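## Task

Slide the blue bin, and no other bin, to the edge of the bench closest to the arms, then set the hook down lying flat on the bench next to it with its handle sticking out past that edge. All other objects must stay resting on what they rest on now. Nothing may count as placed if a robot is what holds it there at the end. Finish by opening the grippers and pulling the arms away.

## Robot and tools

ROBOTS. Three identical i2rt Big YAM arms: arm1, arm2, arm3. Each has six revolute joints, a two-finger gripper and a wrist camera (arm1_cam_wrist, arm2_cam_wrist, arm3_cam_wrist). Two fixed room cameras, room_a and room_b, also watch the bench. Reach is roughly 1.0 m from the joint-1 axis. With joints 1 and 6 at zero and the hand level and forward, the wrist camera rides on top of the hand looking toward the fingertips. Joints move at different speeds, so the hand can sweep a wide arc between postures.

FRAMES. Poses in results are in a single shared scene frame: origin on the floor, +z up. The hand point is midway between the fingertips; the hand's z axis runs along the fingers and its y axis is the opening direction. Each arm's foot pose is real but never printed.

execute_actions. Arguments: actions (a list holding one action object, or empty to just read state and images) and cameras (list of camera names from arm1_cam_wrist, arm2_cam_wrist, arm3_cam_wrist, room_a, room_b, all; omitted, null or ["all"] gives every camera, [] gives none). An action object has keys arm1, arm2, arm3 (any subset); each holds {"joints": {...}} naming targets. Every value is an absolute target, not an offset: joint1_rad to joint6_rad in radians, gripper_m in metres (fingertip gap). Ranges and done-tolerances: joint1_rad -2.879..2.879 (±0.045), base yaw, positive counter-clockwise seen from above, zero points the arm the way its foot faces; joint2_rad 0..3.141 (±0.14), shoulder, zero is upper arm lying back roughly level, increasing lifts it up then forward; joint3_rad 0..3.019 (±0.09), elbow, zero fully folded, increasing opens; joint4_rad -1.692..1.57 (±0.055), hand pitch, positive tips the fingers up; joint5_rad -1.57..1.57 (±0.03), sideways hand swing, positive toward the arm's right; joint6_rad -2.094..2.094 (±0.035), hand roll, positive clockwise viewed from behind; gripper_m 0..0.093 (±0.003), grip force about 50-62 N per pad or less. All named motions start together and may finish at different times; one action runs at most 15 s. An unknown key or out-of-range number rejects the whole call and nothing moves. Joints or arms you omit may keep driving toward earlier targets. Example: {"arm1": {"joints": {"gripper_m": 0.05}}, "arm2": {"joints": {"joint1_rad": 0.3}}}. The result gives each robot's state (joint_positions, poses) plus one image per requested camera, listed in the order of the "pictures" line.

wait: seconds, 0 to 10. Sends nothing new; returns state and images like an empty action.

zoom_image: camera (one of the five cameras) and region [x0, y0, x1, y1] in pixels of that camera's latest full image, top-left is (0,0), at most 504 by 504. Gives a sharper close-up.

finished_scene: scene, the integer number of the scene being ended. Irreversible; the goal must already hold steadily and the robot keeps the last command meanwhile. Its result reports success and states the next task.

RESULT LINES. joint_status tells how each commanded motion ended. off_target: stopped short and may still push. contact_stop or time_out: the old target is dropped and the joint holds where it stopped, except that after time_out a joint may keep a target within 0.375, 0.375, 0.113, 0.225, 0.075, 0.3 rad (joints 1-6) of its position and keep pushing, finishing by itself if freed; sending its reported position relieves this. "joint command not followed" (often with a cause: line) means a safety check blocked that arm's joint targets, typically self- or arm-arm clearance; grippers still execute; blocked joints show not_followed and may be retried on later actions. on_its_own lists joints not commanded by this call; "held at" is a joint's current target, not its position. Joints holding a load up slowly sag. Tiny target changes may produce no motion. If a call reports a stop, the rest of that reply's motion calls are skipped.

HEAT. Holding loads and pushing warm the motors, even while you are thinking. MOTOR HOT appears from 85 °C; at 100 °C an OVER-TEMPERATURE FAULT drops that whole arm until it cools, and unfinished keys read limit_stop_at_motor_heat; resend targets afterward. Some heat carries between scenes.

AVOID. Arms do not stop on contact and can push very hard; do not jam the hand into the bench or objects. The collision check may act late and ignores fingers, gripper housings and wrist cameras, so keep arms apart; a hard press between two robots ends the run. Do not knock anything off the bench, out of the work area or to the floor, and avoid drops, slips and slams. Loose objects may occasionally get nudged by an outside push. Other arms keep moving if one stalls. Keep actions brief: less robot motion time is better. Start a resumed session with an empty execute_actions to learn the current scene and task.

Each tool is called after "Emit:" in YAML: its name, and indented under it one key for each argument.

## Session

Emit:
execute_actions:
  actions: []

Scene clock: 0.00 s.
arm1.joint_positions: joint1_rad=-0.560 joint2_rad=+0.585 joint3_rad=+1.356 joint4_rad=-1.545 joint5_rad=+0.041 joint6_rad=-0.377 gripper_m=+0.095
arm1.joint_status: not commanded
arm1.hand: x=-0.8336 y=+0.1522 z=+1.3002 quat_wxyz=(-0.377, +0.600, -0.696, -0.117) (m; scene frame)
arm2.joint_positions: joint1_rad=+0.656 joint2_rad=+0.584 joint3_rad=+1.420 joint4_rad=-1.459 joint5_rad=-0.138 joint6_rad=-0.173 gripper_m=+0.095
arm2.joint_status: not commanded
arm2.hand: x=-0.1256 y=+0.1504 z=+1.2655 quat_wxyz=(-0.192, +0.832, -0.318, -0.412) (m; scene frame)
arm3.joint_positions: joint1_rad=-0.064 joint2_rad=+0.392 joint3_rad=+1.709 joint4_rad=-1.612 joint5_rad=-0.102 joint6_rad=-0.023 gripper_m=+0.095
arm3.joint_status: not commanded
arm3.hand: x=+0.9092 y=+0.0428 z=+1.4235 quat_wxyz=(-0.435, +0.547, -0.588, -0.407) (m; scene frame)
pictures: arm1_cam_wrist, arm2_cam_wrist, arm3_cam_wrist, room_a, room_b
Images, in order (width x height): arm1_cam_wrist 616x616, arm2_cam_wrist 616x616, arm3_cam_wrist 616x616, room_a 896x504, room_b 896x504.

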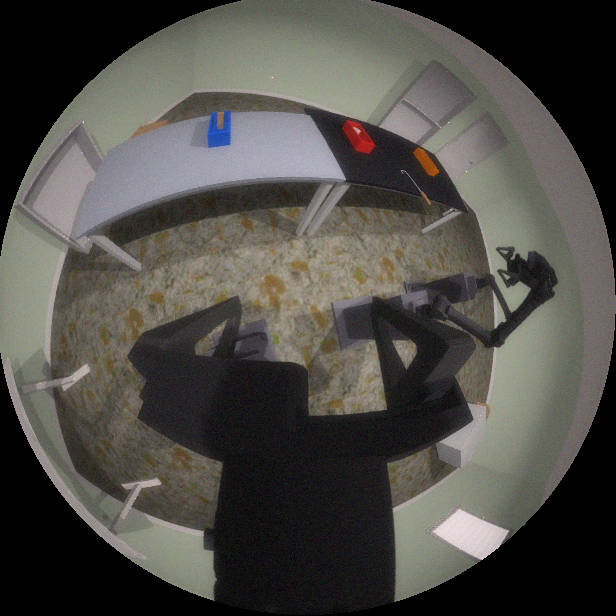

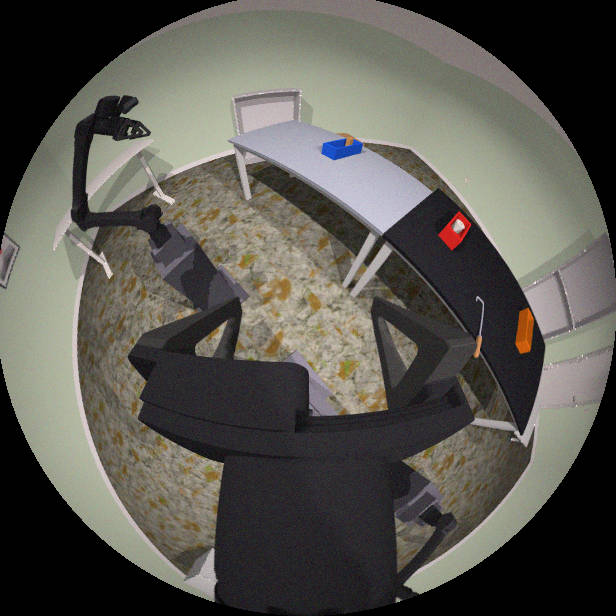

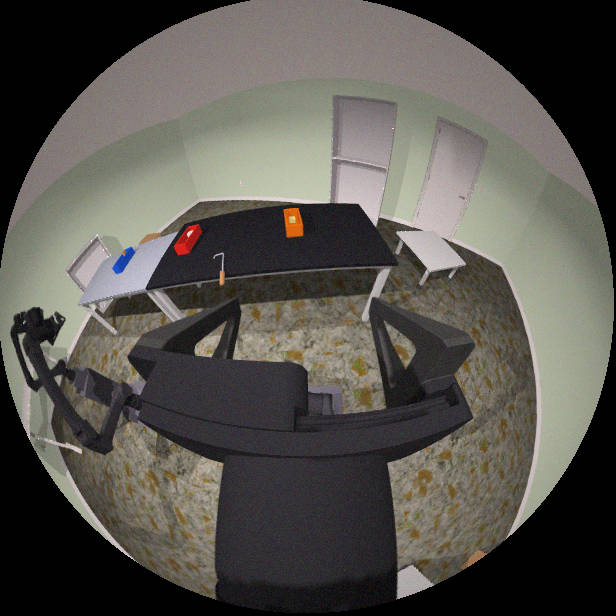

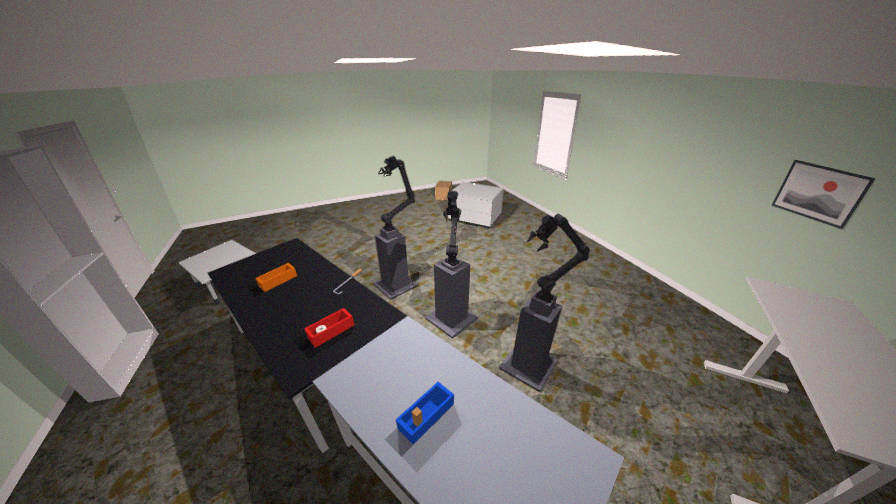

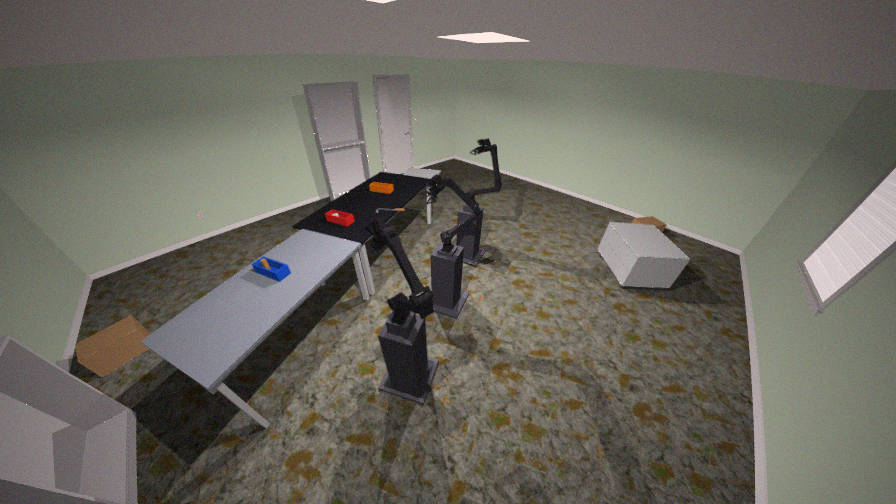

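Emit:
execute_actions:
  actions:
    - {"arm2":{"joints":{"joint1_rad":-0.4,"joint2_rad":1.5,"joint3_rad":1.5,"joint4_rad":0,"joint5_rad":0,"joint6_rad":0}},"arm1":{"joints":{"joint1_rad":0,"joint2_rad":1.5,"joint3_rad":1.5,"joint4_rad":-0.8,"joint5_rad":0,"joint6_rad":0}},"arm3":{"joints":{"joint1_rad":0,"joint2_rad":1.5,"joint3_rad":0.9,"joint4_rad":0.6,"joint5_rad":0,"joint6_rad":0}}}

Emit:
zoom_image:
  camera: "room_a"
  region: [200,200,600,460]

Scene clock: 5.77 s.
arm1.joint_positions: joint1_rad=+0.002 joint2_rad=+1.522 joint3_rad=+1.478 joint4_rad=-0.827 joint5_rad=+0.001 joint6_rad=-0.015 gripper_m=+0.095
arm1.joint_status: all done
arm1.hand: x=-0.9665 y=+0.5997 z=+1.1228 quat_wxyz=(-0.244, +0.686, -0.638, -0.251) (m; scene frame)
arm2.joint_positions: joint1_rad=-0.410 joint2_rad=+1.517 joint3_rad=+1.474 joint4_rad=-0.028 joint5_rad=+0.001 joint6_rad=-0.013 gripper_m=+0.095
arm2.joint_status: all done
arm2.hand: x=+0.3201 y=+0.6209 z=+1.2046 quat_wxyz=(-0.583, +0.391, -0.621, -0.349) (m; scene frame)
arm3.joint_positions: joint1_rad=-0.008 joint2_rad=+1.481 joint3_rad=+0.889 joint4_rad=+0.583 joint5_rad=-0.004 joint6_rad=-0.013 gripper_m=+0.095
arm3.joint_status: all done
arm3.hand: x=+0.9961 y=+0.6257 z=+1.0847 quat_wxyz=(-0.530, +0.477, -0.526, -0.463) (m; scene frame)
pictures: arm1_cam_wrist, arm2_cam_wrist, arm3_cam_wrist, room_a, room_b
Images, in order (width x height): arm1_cam_wrist 616x616, arm2_cam_wrist 616x616, arm3_cam_wrist 616x616, room_a 896x504, room_b 896x504.

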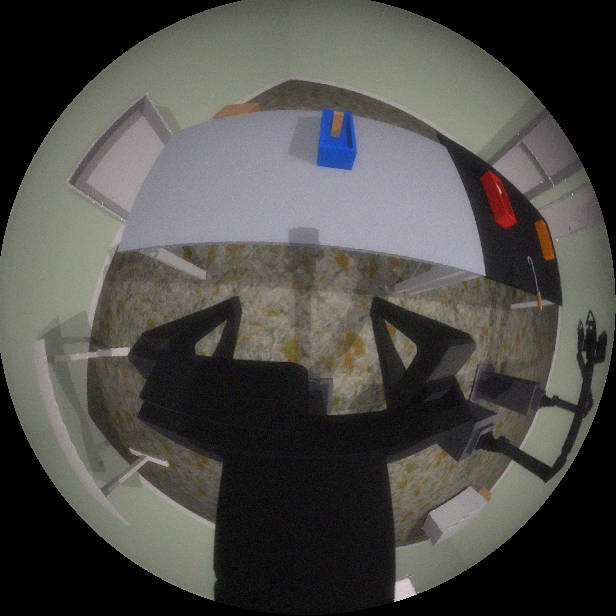

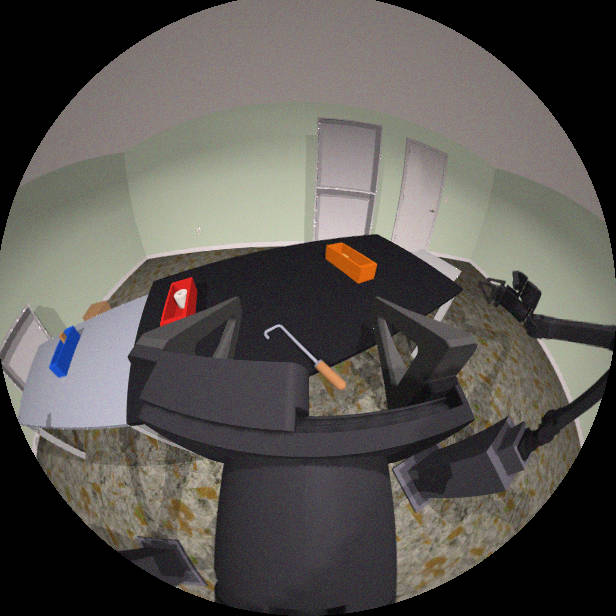

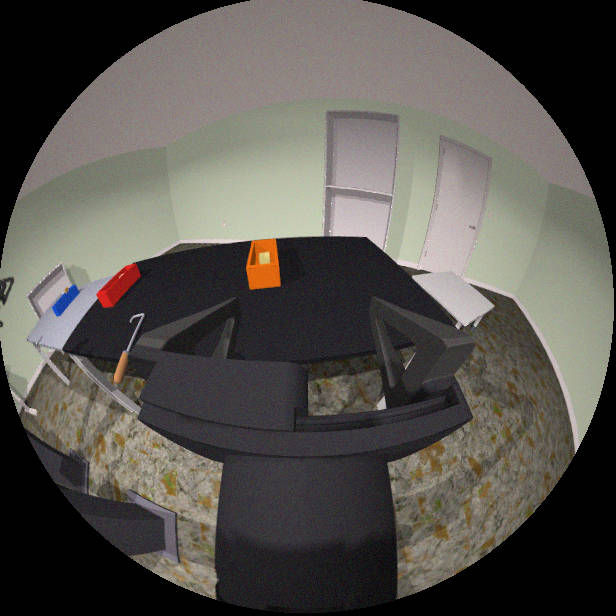

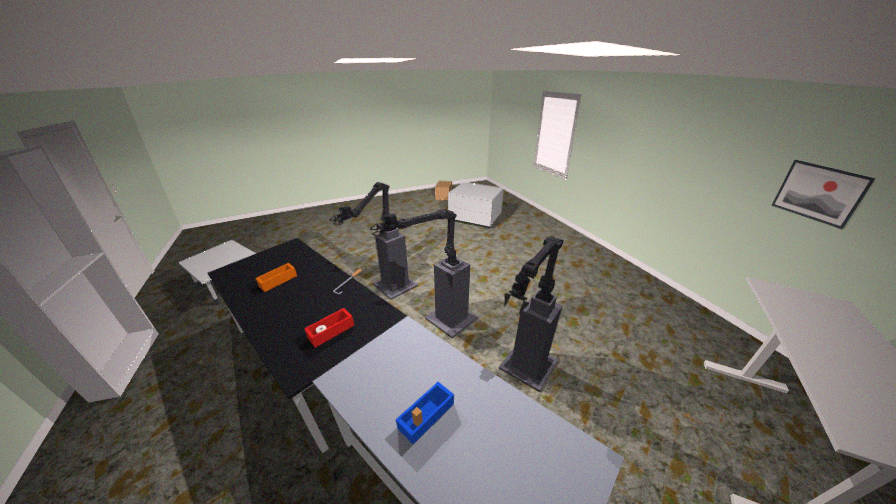

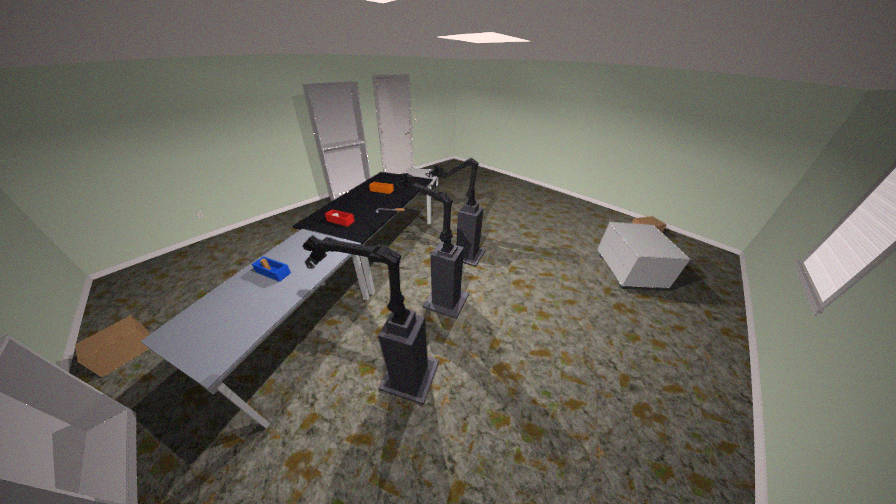

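Region (200, 200, 600, 460) of room_a's 896x504 image, scaled by 1.260, with more detail than that image has; it fills the top 328 rows of this view, and the rest is white.

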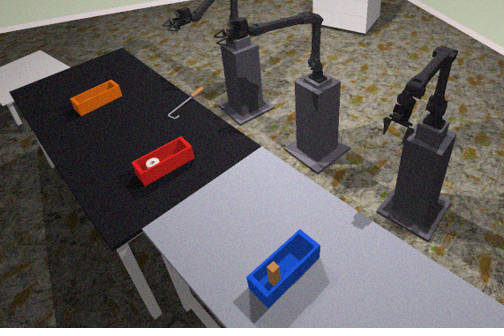

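Emit:
execute_actions:
  actions:
    - {"arm2":{"joints":{"joint1_rad":-0.72,"joint2_rad":2.12,"joint3_rad":1.31,"joint4_rad":0.8,"joint5_rad":-0.78}},"arm1":{"joints":{"joint1_rad":0.1,"joint2_rad":2.1,"joint3_rad":1.5,"joint4_rad":0.6}},"arm3":{"joints":{"joint1_rad":-0.6,"joint2_rad":0.5,"joint3_rad":0.6,"joint4_rad":0}}}

Scene clock: 23.87 s.
arm1.joint_positions: joint1_rad=+0.108 joint2_rad=+2.135 joint3_rad=+1.478 joint4_rad=+0.570 joint5_rad=+0.000 joint6_rad=-0.015 gripper_m=+0.095
arm1.joint_status: all done
arm1.hand: x=-1.0660 y=+0.8101 z=+0.9771 quat_wxyz=(-0.446, +0.563, -0.469, -0.514) (m; scene frame)
arm2.joint_positions: joint1_rad=-0.722 joint2_rad=+2.142 joint3_rad=+1.291 joint4_rad=+0.776 joint5_rad=-0.778 joint6_rad=-0.011 gripper_m=+0.095
arm2.joint_status: all done
arm2.hand: x=+0.4361 y=+0.6007 z=+0.8377 quat_wxyz=(-0.475, +0.506, -0.525, -0.493) (m; scene frame)
arm3.joint_positions: joint1_rad=-0.591 joint2_rad=+0.504 joint3_rad=+0.601 joint4_rad=+0.007 joint5_rad=+0.001 joint6_rad=-0.012 gripper_m=+0.095
arm3.joint_status: all done
arm3.hand: x=+1.1472 y=+0.2769 z=+1.2228 quat_wxyz=(-0.677, +0.286, -0.605, -0.307) (m; scene frame)
pictures: arm1_cam_wrist, arm2_cam_wrist, arm3_cam_wrist, room_a, room_b
Images, in order (width x height): arm1_cam_wrist 616x616, arm2_cam_wrist 616x616, arm3_cam_wrist 616x616, room_a 896x504, room_b 896x504.

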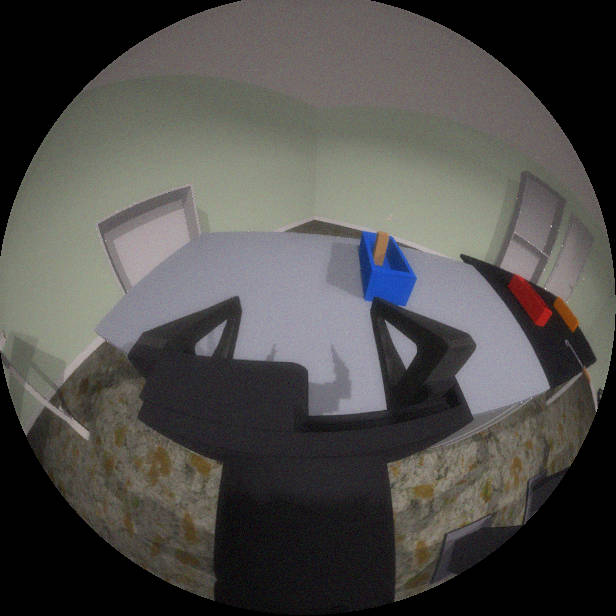

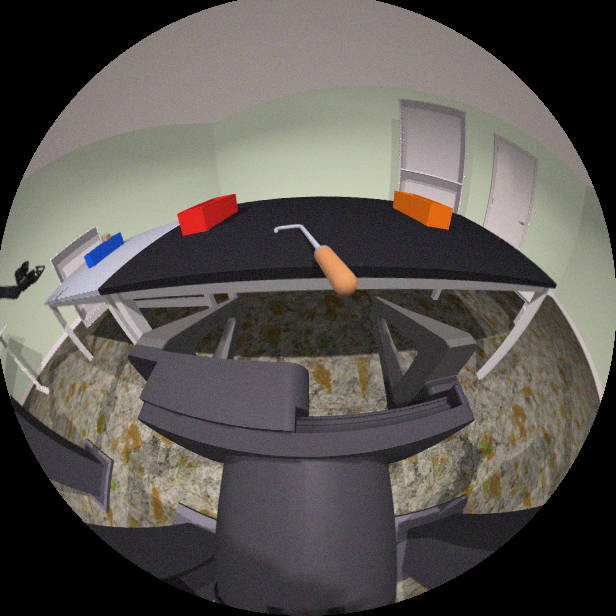

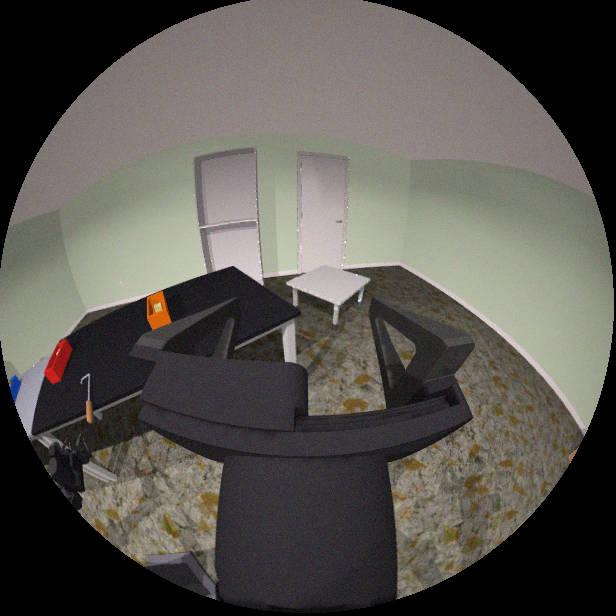

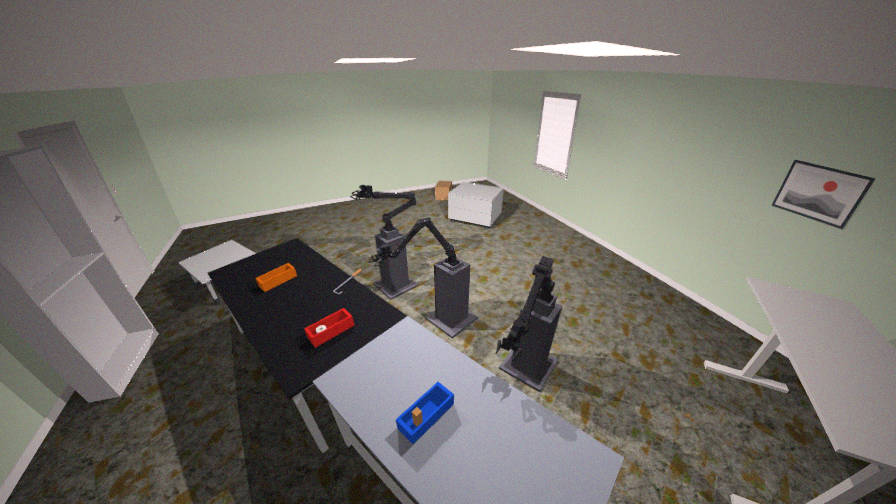

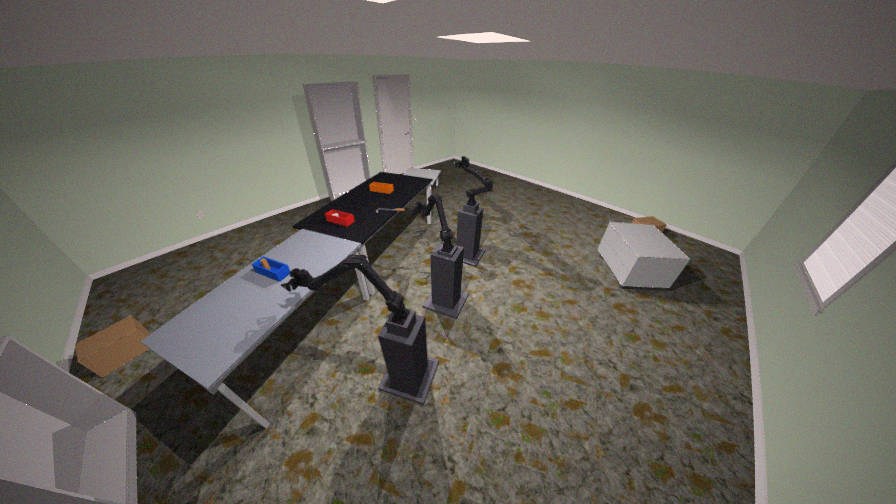

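Emit:
execute_actions:
  actions:
    - {"arm2":{"joints":{"joint1_rad":-0.64,"joint2_rad":2.46,"joint3_rad":1.96,"joint4_rad":0.5,"joint5_rad":-0.88}},"arm1":{"joints":{"joint1_rad":0.2,"joint2_rad":1.2,"joint3_rad":0.8,"joint4_rad":0.4}}}
  cameras: ["arm2_cam_wrist","room_b"]

Emit:
zoom_image:
  camera: "room_b"
  region: [340,160,480,250]

Scene clock: 31.20 s.
arm1.joint_positions: joint1_rad=+0.210 joint2_rad=+1.208 joint3_rad=+0.807 joint4_rad=+0.414 joint5_rad=-0.001 joint6_rad=-0.014 gripper_m=+0.095
arm1.joint_status: all done
arm1.hand: x=-1.0759 y=+0.5184 z=+1.1768 quat_wxyz=(-0.442, +0.559, -0.418, -0.564) (m; scene frame)
arm2.joint_positions: joint1_rad=-0.631 joint2_rad=+2.468 joint3_rad=+1.912 joint4_rad=+0.509 joint5_rad=-0.879 joint6_rad=-0.011 gripper_m=+0.095
arm2.joint_status: all done
arm2.hand: x=+0.4572 y=+0.7502 z=+0.8291 quat_wxyz=(-0.435, +0.551, -0.465, -0.539) (m; scene frame)
arm3.joint_positions: joint1_rad=-0.591 joint2_rad=+0.504 joint3_rad=+0.601 joint4_rad=+0.007 joint5_rad=+0.001 joint6_rad=-0.012 gripper_m=+0.095
arm3.joint_status: not commanded
arm3.hand: x=+1.1472 y=+0.2769 z=+1.2228 quat_wxyz=(-0.677, +0.286, -0.605, -0.307) (m; scene frame)
pictures: arm2_cam_wrist, room_b
Images, in order (width x height): arm2_cam_wrist 616x616, room_b 896x504.

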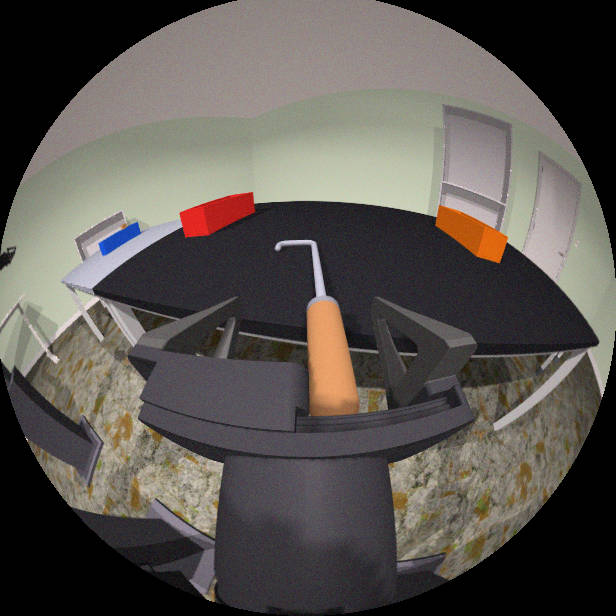

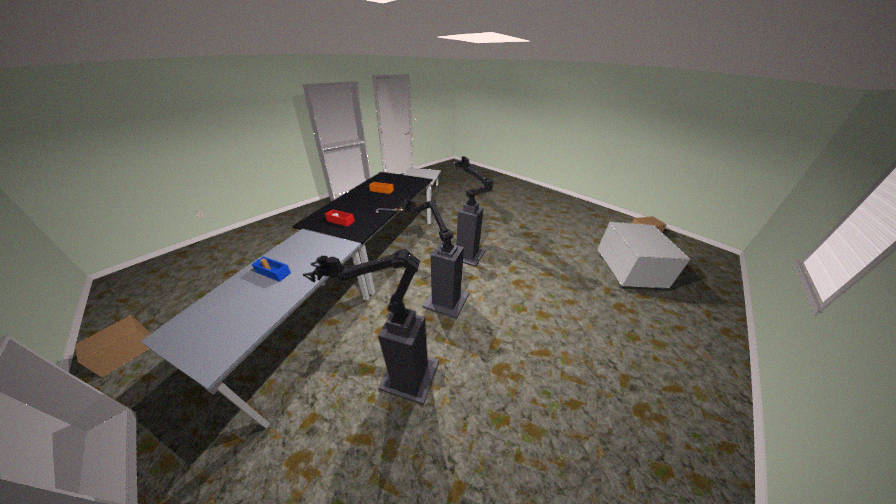

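Region (340, 160, 480, 250) of room_b's 896x504 image, scaled by 3.600, with more detail than that image has; it fills the top 324 rows of this view, and the rest is white.

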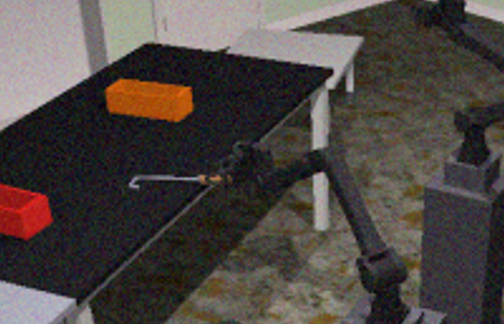

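Emit:
execute_actions:
  actions:
    - {"arm2":{"joints":{"joint1_rad":-0.665,"joint2_rad":2.51,"joint4_rad":0.58,"joint5_rad":-0.9}}}
  cameras: ["arm2_cam_wrist","room_b"]

Emit:
zoom_image:
  camera: "room_b"
  region: [360,180,450,240]

Scene clock: 35.97 s.
arm1.joint_positions: joint1_rad=+0.210 joint2_rad=+1.208 joint3_rad=+0.807 joint4_rad=+0.414 joint5_rad=-0.001 joint6_rad=-0.014 gripper_m=+0.095
arm1.joint_status: not commanded
arm1.hand: x=-1.0759 y=+0.5184 z=+1.1768 quat_wxyz=(-0.442, +0.559, -0.418, -0.564) (m; scene frame)
arm2.joint_positions: joint1_rad=-0.661 joint2_rad=+2.493 joint3_rad=+1.912 joint4_rad=+0.554 joint5_rad=-0.898 joint6_rad=-0.011 gripper_m=+0.095
arm2.joint_status: all done
arm2.hand: x=+0.4763 y=+0.7353 z=+0.8170 quat_wxyz=(-0.446, +0.549, -0.461, -0.537) (m; scene frame)
arm3.joint_positions: joint1_rad=-0.591 joint2_rad=+0.504 joint3_rad=+0.601 joint4_rad=+0.007 joint5_rad=+0.001 joint6_rad=-0.012 gripper_m=+0.095
arm3.joint_status: not commanded
arm3.hand: x=+1.1472 y=+0.2769 z=+1.2228 quat_wxyz=(-0.677, +0.286, -0.605, -0.307) (m; scene frame)
pictures: arm2_cam_wrist, room_b
Images, in order (width x height): arm2_cam_wrist 616x616, room_b 896x504.

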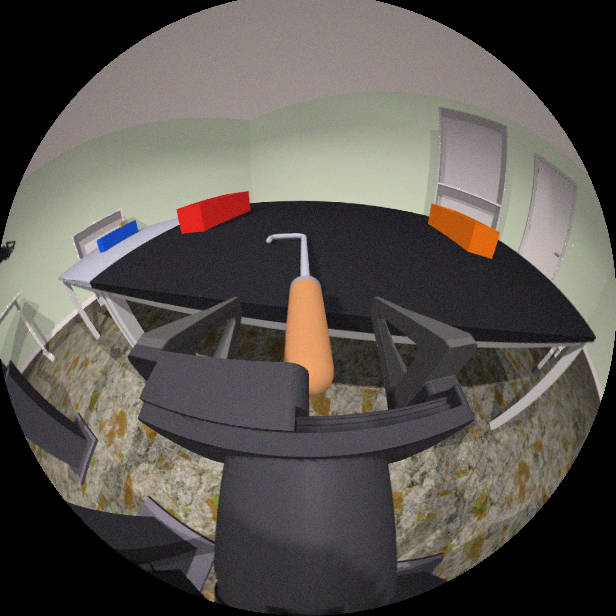

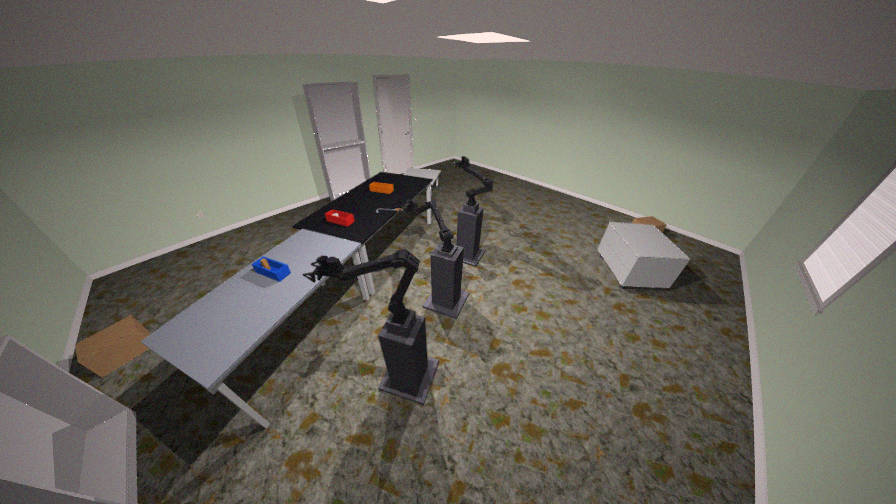

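Region (360, 180, 450, 240) of room_b's 896x504 image, scaled by 5.600, with more detail than that image has.

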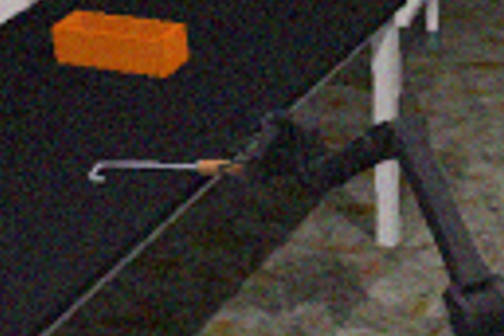

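Emit:
execute_actions:
  actions:
    - {"arm2":{"joints":{"joint2_rad":2.55,"joint4_rad":0.6}}}
  cameras: ["arm2_cam_wrist"]

Emit:
execute_actions:
  actions:
    - {"arm2":{"joints":{"gripper_m":0.045}}}
  cameras: ["arm2_cam_wrist"]

Scene clock: 38.37 s.
arm1.joint_positions: joint1_rad=+0.210 joint2_rad=+1.208 joint3_rad=+0.807 joint4_rad=+0.414 joint5_rad=-0.001 joint6_rad=-0.014 gripper_m=+0.095
arm1.joint_status: not commanded
arm1.hand: x=-1.0759 y=+0.5184 z=+1.1768 quat_wxyz=(-0.442, +0.559, -0.418, -0.564) (m; scene frame)
arm2.joint_positions: joint1_rad=-0.661 joint2_rad=+2.541 joint3_rad=+1.912 joint4_rad=+0.576 joint5_rad=-0.898 joint6_rad=-0.011 gripper_m=+0.095
arm2.joint_status: all done
arm2.hand: x=+0.4748 y=+0.7330 z=+0.7804 quat_wxyz=(-0.436, +0.548, -0.470, -0.537) (m; scene frame)
arm3.joint_positions: joint1_rad=-0.591 joint2_rad=+0.504 joint3_rad=+0.601 joint4_rad=+0.007 joint5_rad=+0.001 joint6_rad=-0.012 gripper_m=+0.095
arm3.joint_status: not commanded
arm3.hand: x=+1.1472 y=+0.2769 z=+1.2228 quat_wxyz=(-0.677, +0.286, -0.605, -0.307) (m; scene frame)
pictures: arm2_cam_wrist
Images, in order (width x height): arm2_cam_wrist 616x616.

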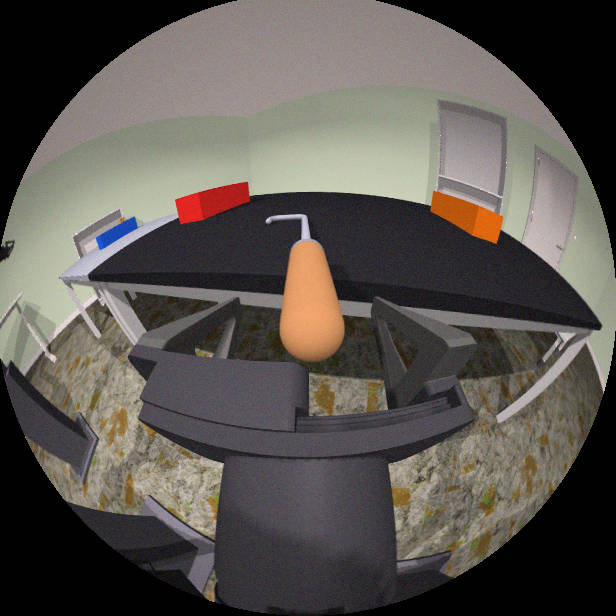

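Scene clock: 38.97 s.
arm1.joint_positions: joint1_rad=+0.210 joint2_rad=+1.208 joint3_rad=+0.807 joint4_rad=+0.414 joint5_rad=-0.001 joint6_rad=-0.014 gripper_m=+0.095
arm1.joint_status: not commanded
arm1.hand: x=-1.0759 y=+0.5184 z=+1.1768 quat_wxyz=(-0.442, +0.559, -0.418, -0.564) (m; scene frame)
arm2.joint_positions: joint1_rad=-0.661 joint2_rad=+2.541 joint3_rad=+1.912 joint4_rad=+0.576 joint5_rad=-0.898 joint6_rad=-0.011 gripper_m=+0.045
arm2.joint_status: all done
arm2.hand: x=+0.4748 y=+0.7330 z=+0.7804 quat_wxyz=(-0.436, +0.548, -0.470, -0.537) (m; scene frame)
arm3.joint_positions: joint1_rad=-0.591 joint2_rad=+0.504 joint3_rad=+0.601 joint4_rad=+0.007 joint5_rad=+0.001 joint6_rad=-0.012 gripper_m=+0.095
arm3.joint_status: not commanded
arm3.hand: x=+1.1472 y=+0.2769 z=+1.2228 quat_wxyz=(-0.677, +0.286, -0.605, -0.307) (m; scene frame)
pictures: arm2_cam_wrist
Images, in order (width x height): arm2_cam_wrist 616x616.

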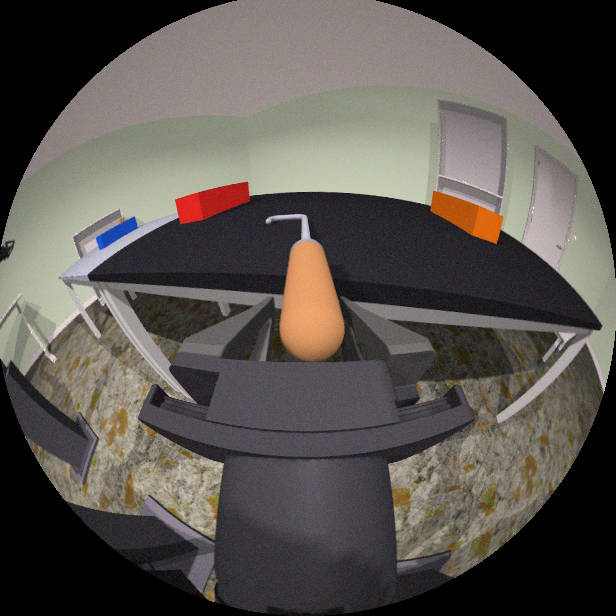

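Emit:
execute_actions:
  actions:
    - {"arm2":{"joints":{"joint4_rad":0.645}}}
  cameras: []

Emit:
execute_actions:
  actions:
    - {"arm2":{"joints":{"gripper_m":0.0}}}
  cameras: ["arm2_cam_wrist"]

Scene clock: 42.73 s.
arm1.joint_positions: joint1_rad=+0.210 joint2_rad=+1.208 joint3_rad=+0.807 joint4_rad=+0.414 joint5_rad=-0.001 joint6_rad=-0.014 gripper_m=+0.095
arm1.joint_status: not commanded
arm1.hand: x=-1.0759 y=+0.5184 z=+1.1768 quat_wxyz=(-0.442, +0.559, -0.418, -0.564) (m; scene frame)
arm2.joint_positions: joint1_rad=-0.661 joint2_rad=+2.541 joint3_rad=+1.912 joint4_rad=+0.620 joint5_rad=-0.898 joint6_rad=-0.011 gripper_m=+0.045
arm2.joint_status: all done
arm2.hand: x=+0.4749 y=+0.7332 z=+0.7884 quat_wxyz=(-0.452, +0.549, -0.455, -0.537) (m; scene frame)
arm3.joint_positions: joint1_rad=-0.591 joint2_rad=+0.504 joint3_rad=+0.601 joint4_rad=+0.007 joint5_rad=+0.001 joint6_rad=-0.012 gripper_m=+0.095
arm3.joint_status: not commanded
arm3.hand: x=+1.1472 y=+0.2769 z=+1.2228 quat_wxyz=(-0.677, +0.286, -0.605, -0.307) (m; scene frame)
pictures: none
No camera images: the call's "cameras" was empty. Leave "cameras" out to get every camera's image.

Scene clock: 43.30 s.
arm1.joint_positions: joint1_rad=+0.210 joint2_rad=+1.208 joint3_rad=+0.807 joint4_rad=+0.414 joint5_rad=-0.001 joint6_rad=-0.014 gripper_m=+0.095
arm1.joint_status: not commanded
arm1.hand: x=-1.0759 y=+0.5184 z=+1.1768 quat_wxyz=(-0.442, +0.559, -0.418, -0.564) (m; scene frame)
arm2.joint_positions: joint1_rad=-0.661 joint2_rad=+2.541 joint3_rad=+1.912 joint4_rad=+0.620 joint5_rad=-0.898 joint6_rad=-0.011 gripper_m=+0.031
arm2.joint_status: gripper_m off_target (ended at +0.031, target +0.000)
arm2.hand: x=+0.4748 y=+0.7332 z=+0.7884 quat_wxyz=(-0.452, +0.549, -0.455, -0.537) (m; scene frame)
arm3.joint_positions: joint1_rad=-0.591 joint2_rad=+0.504 joint3_rad=+0.601 joint4_rad=+0.007 joint5_rad=+0.001 joint6_rad=-0.012 gripper_m=+0.095
arm3.joint_status: not commanded
arm3.hand: x=+1.1472 y=+0.2769 z=+1.2228 quat_wxyz=(-0.677, +0.286, -0.605, -0.307) (m; scene frame)
pictures: arm2_cam_wrist
Images, in order (width x height): arm2_cam_wrist 616x616.

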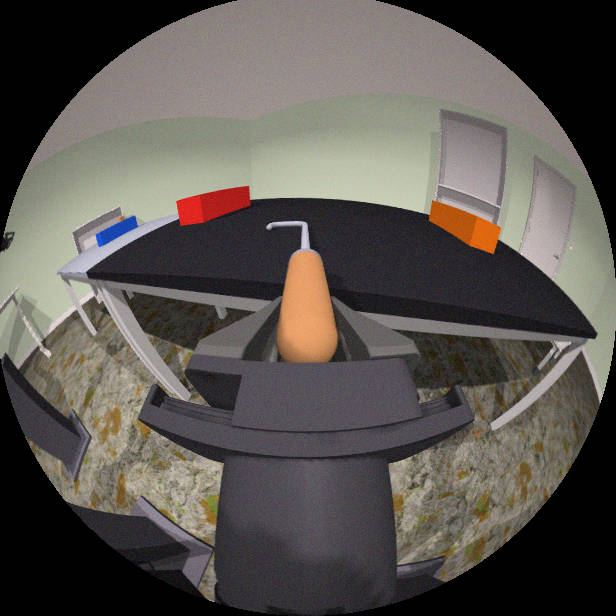

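Emit:
execute_actions:
  actions:
    - {"arm2":{"joints":{"joint2_rad":2.2,"joint4_rad":0.3}}}
  cameras: ["room_b"]

Emit:
execute_actions:
  actions:
    - {"arm2":{"joints":{"joint1_rad":0.775,"joint5_rad":0.9}}}
  cameras: []

Emit:
execute_actions:
  actions:
    - {"arm2":{"joints":{"joint2_rad":2.48,"joint4_rad":0.61}}}
  cameras: ["arm2_cam_wrist","room_b"]

Scene clock: 48.67 s.
arm1.joint_positions: joint1_rad=+0.210 joint2_rad=+1.208 joint3_rad=+0.807 joint4_rad=+0.414 joint5_rad=-0.001 joint6_rad=-0.014 gripper_m=+0.095
arm1.joint_status: not commanded
arm1.hand: x=-1.0759 y=+0.5184 z=+1.1768 quat_wxyz=(-0.442, +0.559, -0.418, -0.564) (m; scene frame)
arm2.joint_positions: joint1_rad=-0.661 joint2_rad=+2.224 joint3_rad=+1.912 joint4_rad=+0.295 joint5_rad=-0.899 joint6_rad=-0.011 gripper_m=+0.031
arm2.joint_status: all done
arm2.hand: x=+0.4655 y=+0.7261 z=+0.9958 quat_wxyz=(-0.449, +0.549, -0.457, -0.537) (m; scene frame)
arm3.joint_positions: joint1_rad=-0.591 joint2_rad=+0.504 joint3_rad=+0.601 joint4_rad=+0.007 joint5_rad=+0.001 joint6_rad=-0.012 gripper_m=+0.095
arm3.joint_status: not commanded
arm3.hand: x=+1.1472 y=+0.2769 z=+1.2228 quat_wxyz=(-0.677, +0.286, -0.605, -0.307) (m; scene frame)
pictures: room_b
Images, in order (width x height): room_b 896x504.

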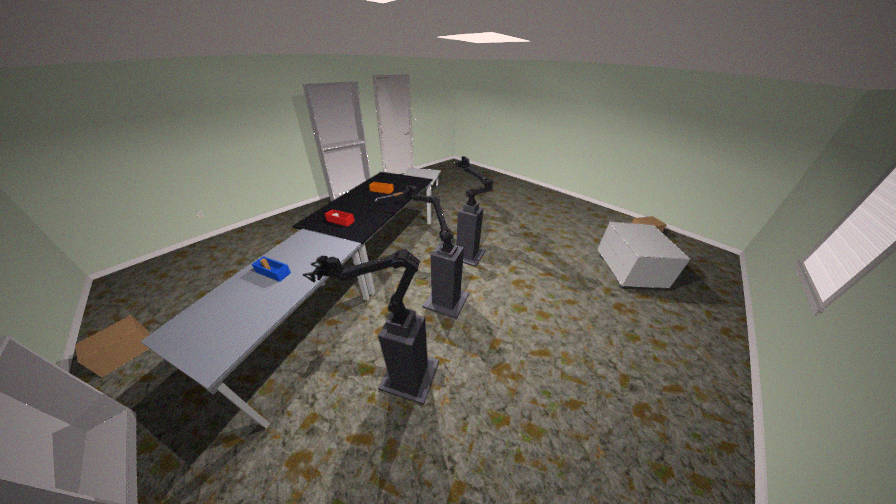

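Scene clock: 51.13 s.
arm1.joint_positions: joint1_rad=+0.210 joint2_rad=+1.208 joint3_rad=+0.807 joint4_rad=+0.414 joint5_rad=-0.001 joint6_rad=-0.014 gripper_m=+0.095
arm1.joint_status: not commanded
arm1.hand: x=-1.0759 y=+0.5184 z=+1.1768 quat_wxyz=(-0.442, +0.559, -0.418, -0.564) (m; scene frame)
arm2.joint_positions: joint1_rad=+0.770 joint2_rad=+2.244 joint3_rad=+1.912 joint4_rad=+0.288 joint5_rad=+0.900 joint6_rad=-0.009 gripper_m=+0.031
arm2.joint_status: all done
arm2.hand: x=-0.4490 y=+0.7312 z=+0.9728 quat_wxyz=(-0.546, +0.473, -0.542, -0.429) (m; scene frame)
arm3.joint_positions: joint1_rad=-0.591 joint2_rad=+0.504 joint3_rad=+0.601 joint4_rad=+0.007 joint5_rad=+0.001 joint6_rad=-0.012 gripper_m=+0.095
arm3.joint_status: not commanded
arm3.hand: x=+1.1472 y=+0.2769 z=+1.2228 quat_wxyz=(-0.677, +0.286, -0.605, -0.307) (m; scene frame)
pictures: none
No camera images: the call's "cameras" was empty. Leave "cameras" out to get every camera's image.

Scene clock: 52.40 s.
arm1.joint_positions: joint1_rad=+0.210 joint2_rad=+1.208 joint3_rad=+0.807 joint4_rad=+0.414 joint5_rad=-0.001 joint6_rad=-0.014 gripper_m=+0.095
arm1.joint_status: not commanded
arm1.hand: x=-1.0759 y=+0.5184 z=+1.1768 quat_wxyz=(-0.442, +0.559, -0.418, -0.564) (m; scene frame)
arm2.joint_positions: joint1_rad=+0.771 joint2_rad=+2.520 joint3_rad=+1.912 joint4_rad=+0.588 joint5_rad=+0.900 joint6_rad=+0.000 gripper_m=+0.031
arm2.joint_status: all done
arm2.hand: x=-0.4559 y=+0.7371 z=+0.7954 quat_wxyz=(-0.544, +0.462, -0.545, -0.441) (m; scene frame)
arm3.joint_positions: joint1_rad=-0.591 joint2_rad=+0.504 joint3_rad=+0.601 joint4_rad=+0.007 joint5_rad=+0.001 joint6_rad=-0.012 gripper_m=+0.095
arm3.joint_status: not commanded
arm3.hand: x=+1.1472 y=+0.2769 z=+1.2228 quat_wxyz=(-0.677, +0.286, -0.605, -0.307) (m; scene frame)
pictures: arm2_cam_wrist, room_b
Images, in order (width x height): arm2_cam_wrist 616x616, room_b 896x504.

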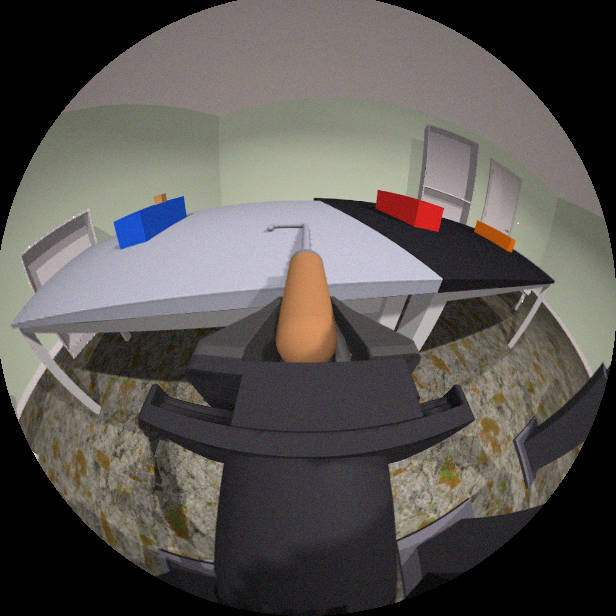

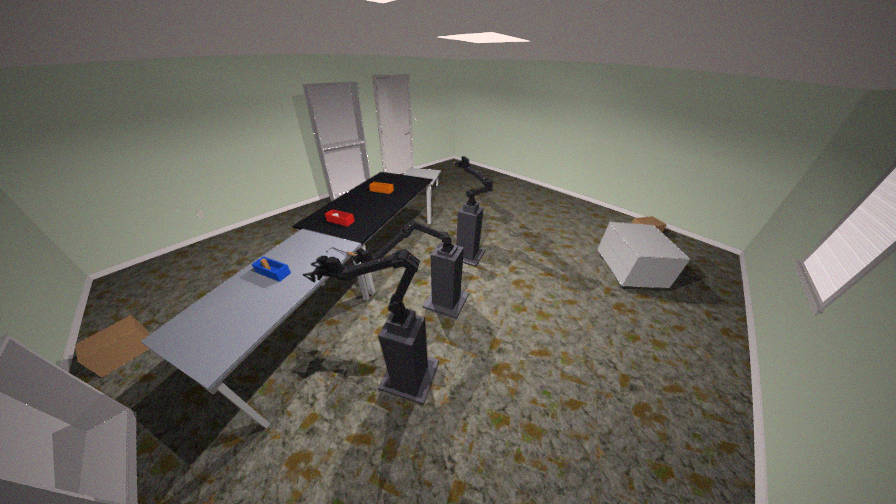

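Emit:
execute_actions:
  actions:
    - {"arm2":{"joints":{"gripper_m":0.093}}}
  cameras: []

Emit:
execute_actions:
  actions:
    - {"arm2":{"joints":{"joint2_rad":2.2,"joint4_rad":0.4}}}
  cameras: []

Emit:
execute_actions:
  actions:
    - {"arm2":{"joints":{"joint1_rad":-0.4,"joint2_rad":0.6,"joint3_rad":0.8,"joint5_rad":0,"joint4_rad":0}},"arm1":{"joints":{"joint1_rad":0,"joint2_rad":2.2,"joint3_rad":1.91,"joint4_rad":0.7,"joint5_rad":-0.465}}}
  cameras: []

Emit:
execute_actions:
  actions:
    - {"arm1":{"joints":{"joint1_rad":-0.704,"joint2_rad":2.5}}}
  cameras: ["arm1_cam_wrist","room_a"]

Scene clock: 58.93 s.
arm1.joint_positions: joint1_rad=+0.210 joint2_rad=+1.208 joint3_rad=+0.807 joint4_rad=+0.414 joint5_rad=-0.001 joint6_rad=-0.014 gripper_m=+0.095
arm1.joint_status: not commanded
arm1.hand: x=-1.0759 y=+0.5184 z=+1.1768 quat_wxyz=(-0.442, +0.559, -0.418, -0.564) (m; scene frame)
arm2.joint_positions: joint1_rad=+0.771 joint2_rad=+2.515 joint3_rad=+1.912 joint4_rad=+0.588 joint5_rad=+0.900 joint6_rad=+0.000 gripper_m=+0.093
arm2.joint_status: all done
arm2.hand: x=-0.4560 y=+0.7373 z=+0.7992 quat_wxyz=(-0.544, +0.461, -0.545, -0.442) (m; scene frame)
arm3.joint_positions: joint1_rad=-0.591 joint2_rad=+0.504 joint3_rad=+0.601 joint4_rad=+0.007 joint5_rad=+0.001 joint6_rad=-0.012 gripper_m=+0.095
arm3.joint_status: not commanded
arm3.hand: x=+1.1472 y=+0.2769 z=+1.2228 quat_wxyz=(-0.677, +0.286, -0.605, -0.307) (m; scene frame)
pictures: none
No camera images: the call's "cameras" was empty. Leave "cameras" out to get every camera's image.

Scene clock: 60.37 s.
arm1.joint_positions: joint1_rad=+0.210 joint2_rad=+1.208 joint3_rad=+0.807 joint4_rad=+0.414 joint5_rad=-0.001 joint6_rad=-0.014 gripper_m=+0.095
arm1.joint_status: not commanded
arm1.hand: x=-1.0759 y=+0.5184 z=+1.1768 quat_wxyz=(-0.442, +0.559, -0.418, -0.564) (m; scene frame)
arm2.joint_positions: joint1_rad=+0.771 joint2_rad=+2.190 joint3_rad=+1.934 joint4_rad=+0.414 joint5_rad=+0.900 joint6_rad=+0.000 gripper_m=+0.093
arm2.joint_status: all done
arm2.hand: x=-0.4452 y=+0.7256 z=+1.0522 quat_wxyz=(-0.541, +0.398, -0.545, -0.502) (m; scene frame)
arm3.joint_positions: joint1_rad=-0.591 joint2_rad=+0.504 joint3_rad=+0.601 joint4_rad=+0.007 joint5_rad=+0.001 joint6_rad=-0.012 gripper_m=+0.095
arm3.joint_status: not commanded
arm3.hand: x=+1.1472 y=+0.2769 z=+1.2228 quat_wxyz=(-0.677, +0.286, -0.605, -0.307) (m; scene frame)
pictures: none
No camera images: the call's "cameras" was empty. Leave "cameras" out to get every camera's image.

Scene clock: 62.20 s.
arm1.joint_positions: joint1_rad=-0.006 joint2_rad=+2.216 joint3_rad=+1.843 joint4_rad=+0.675 joint5_rad=-0.463 joint6_rad=-0.014 gripper_m=+0.095
arm1.joint_status: all done
arm1.hand: x=-1.0516 y=+0.8617 z=+1.1400 quat_wxyz=(-0.452, +0.545, -0.255, -0.659) (m; scene frame)
arm2.joint_positions: joint1_rad=-0.394 joint2_rad=+0.599 joint3_rad=+0.809 joint4_rad=+0.015 joint5_rad=+0.002 joint6_rad=+0.000 gripper_m=+0.093
arm2.joint_status: all done
arm2.hand: x=+0.1634 y=+0.3243 z=+1.2630 quat_wxyz=(-0.663, +0.334, -0.529, -0.411) (m; scene frame)
arm3.joint_positions: joint1_rad=-0.591 joint2_rad=+0.504 joint3_rad=+0.601 joint4_rad=+0.007 joint5_rad=+0.001 joint6_rad=-0.012 gripper_m=+0.095
arm3.joint_status: not commanded
arm3.hand: x=+1.1472 y=+0.2769 z=+1.2228 quat_wxyz=(-0.677, +0.286, -0.605, -0.307) (m; scene frame)
pictures: none
No camera images: the call's "cameras" was empty. Leave "cameras" out to get every camera's image.

Scene clock: 64.30 s.
arm1.joint_positions: joint1_rad=-0.700 joint2_rad=+2.543 joint3_rad=+1.881 joint4_rad=+0.685 joint5_rad=-0.465 joint6_rad=-0.012 gripper_m=+0.095
arm1.joint_status: all done
arm1.hand: x=-0.4503 y=+0.7593 z=+0.8773 quat_wxyz=(-0.558, +0.451, -0.528, -0.454) (m; scene frame)
arm2.joint_positions: joint1_rad=-0.394 joint2_rad=+0.599 joint3_rad=+0.809 joint4_rad=+0.015 joint5_rad=+0.002 joint6_rad=+0.000 gripper_m=+0.093
arm2.joint_status: not commanded
arm2.hand: x=+0.1634 y=+0.3243 z=+1.2630 quat_wxyz=(-0.663, +0.334, -0.529, -0.411) (m; scene frame)
arm3.joint_positions: joint1_rad=-0.591 joint2_rad=+0.504 joint3_rad=+0.601 joint4_rad=+0.007 joint5_rad=+0.001 joint6_rad=-0.012 gripper_m=+0.095
arm3.joint_status: not commanded
arm3.hand: x=+1.1472 y=+0.2769 z=+1.2228 quat_wxyz=(-0.677, +0.286, -0.605, -0.307) (m; scene frame)
pictures: arm1_cam_wrist, room_a
Images, in order (width x height): arm1_cam_wrist 616x616, room_a 896x504.

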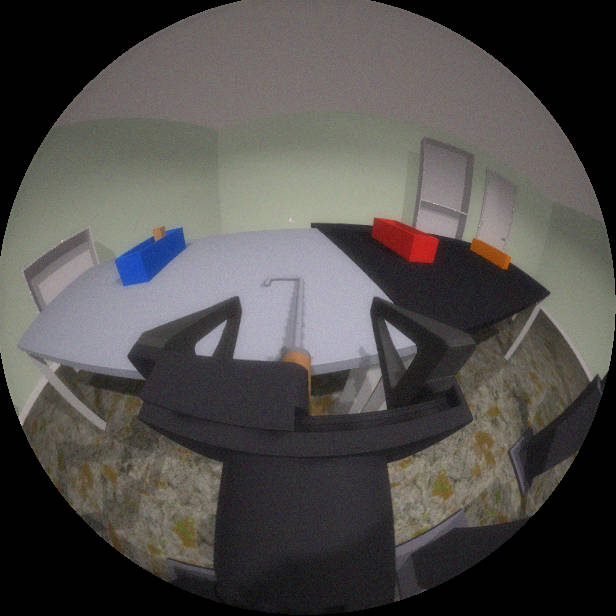

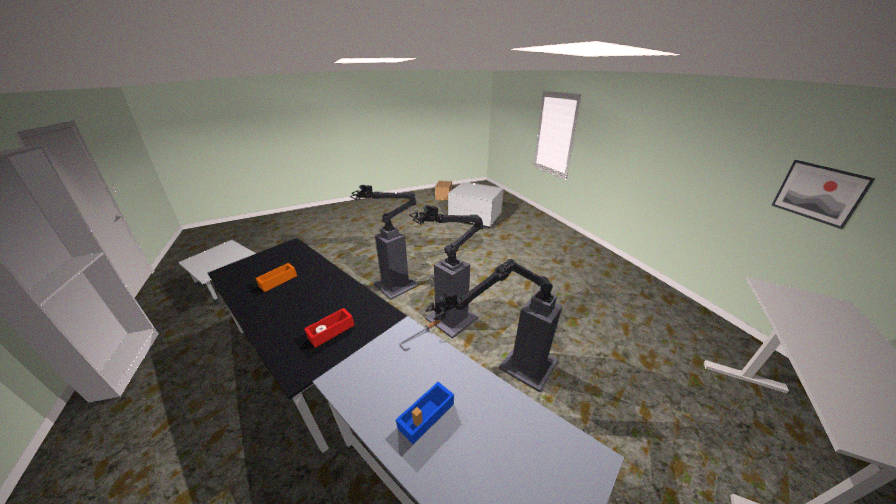

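Emit:
execute_actions:
  actions:
    - {"arm1":{"joints":{"joint2_rad":2.61,"joint3_rad":1.84,"joint4_rad":0.8}}}
  cameras: ["arm1_cam_wrist"]

Scene clock: 66.80 s.
arm1.joint_positions: joint1_rad=-0.700 joint2_rad=+2.605 joint3_rad=+1.840 joint4_rad=+0.772 joint5_rad=-0.465 joint6_rad=-0.012 gripper_m=+0.095
arm1.joint_status: all done
arm1.hand: x=-0.4600 y=+0.7470 z=+0.8225 quat_wxyz=(-0.553, +0.452, -0.533, -0.453) (m; scene frame)
arm2.joint_positions: joint1_rad=-0.394 joint2_rad=+0.599 joint3_rad=+0.809 joint4_rad=+0.015 joint5_rad=+0.002 joint6_rad=+0.000 gripper_m=+0.093
arm2.joint_status: not commanded
arm2.hand: x=+0.1634 y=+0.3243 z=+1.2630 quat_wxyz=(-0.663, +0.334, -0.529, -0.411) (m; scene frame)
arm3.joint_positions: joint1_rad=-0.591 joint2_rad=+0.504 joint3_rad=+0.601 joint4_rad=+0.007 joint5_rad=+0.001 joint6_rad=-0.012 gripper_m=+0.095
arm3.joint_status: not commanded
arm3.hand: x=+1.1472 y=+0.2769 z=+1.2228 quat_wxyz=(-0.677, +0.286, -0.605, -0.307) (m; scene frame)
pictures: arm1_cam_wrist
Images, in order (width x height): arm1_cam_wrist 616x616.

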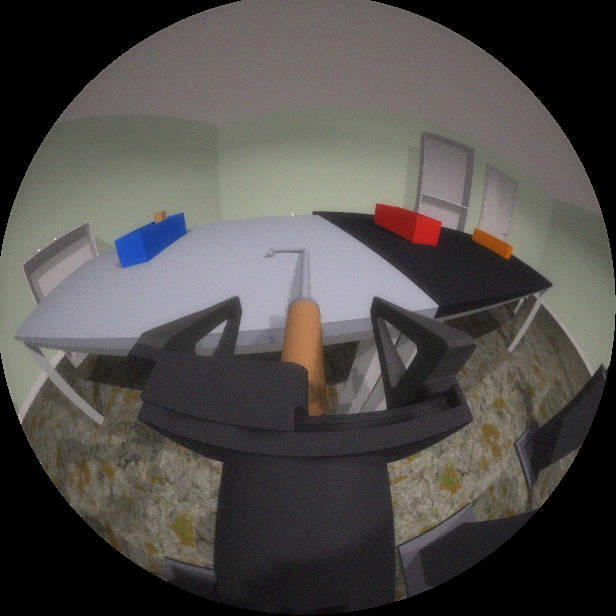

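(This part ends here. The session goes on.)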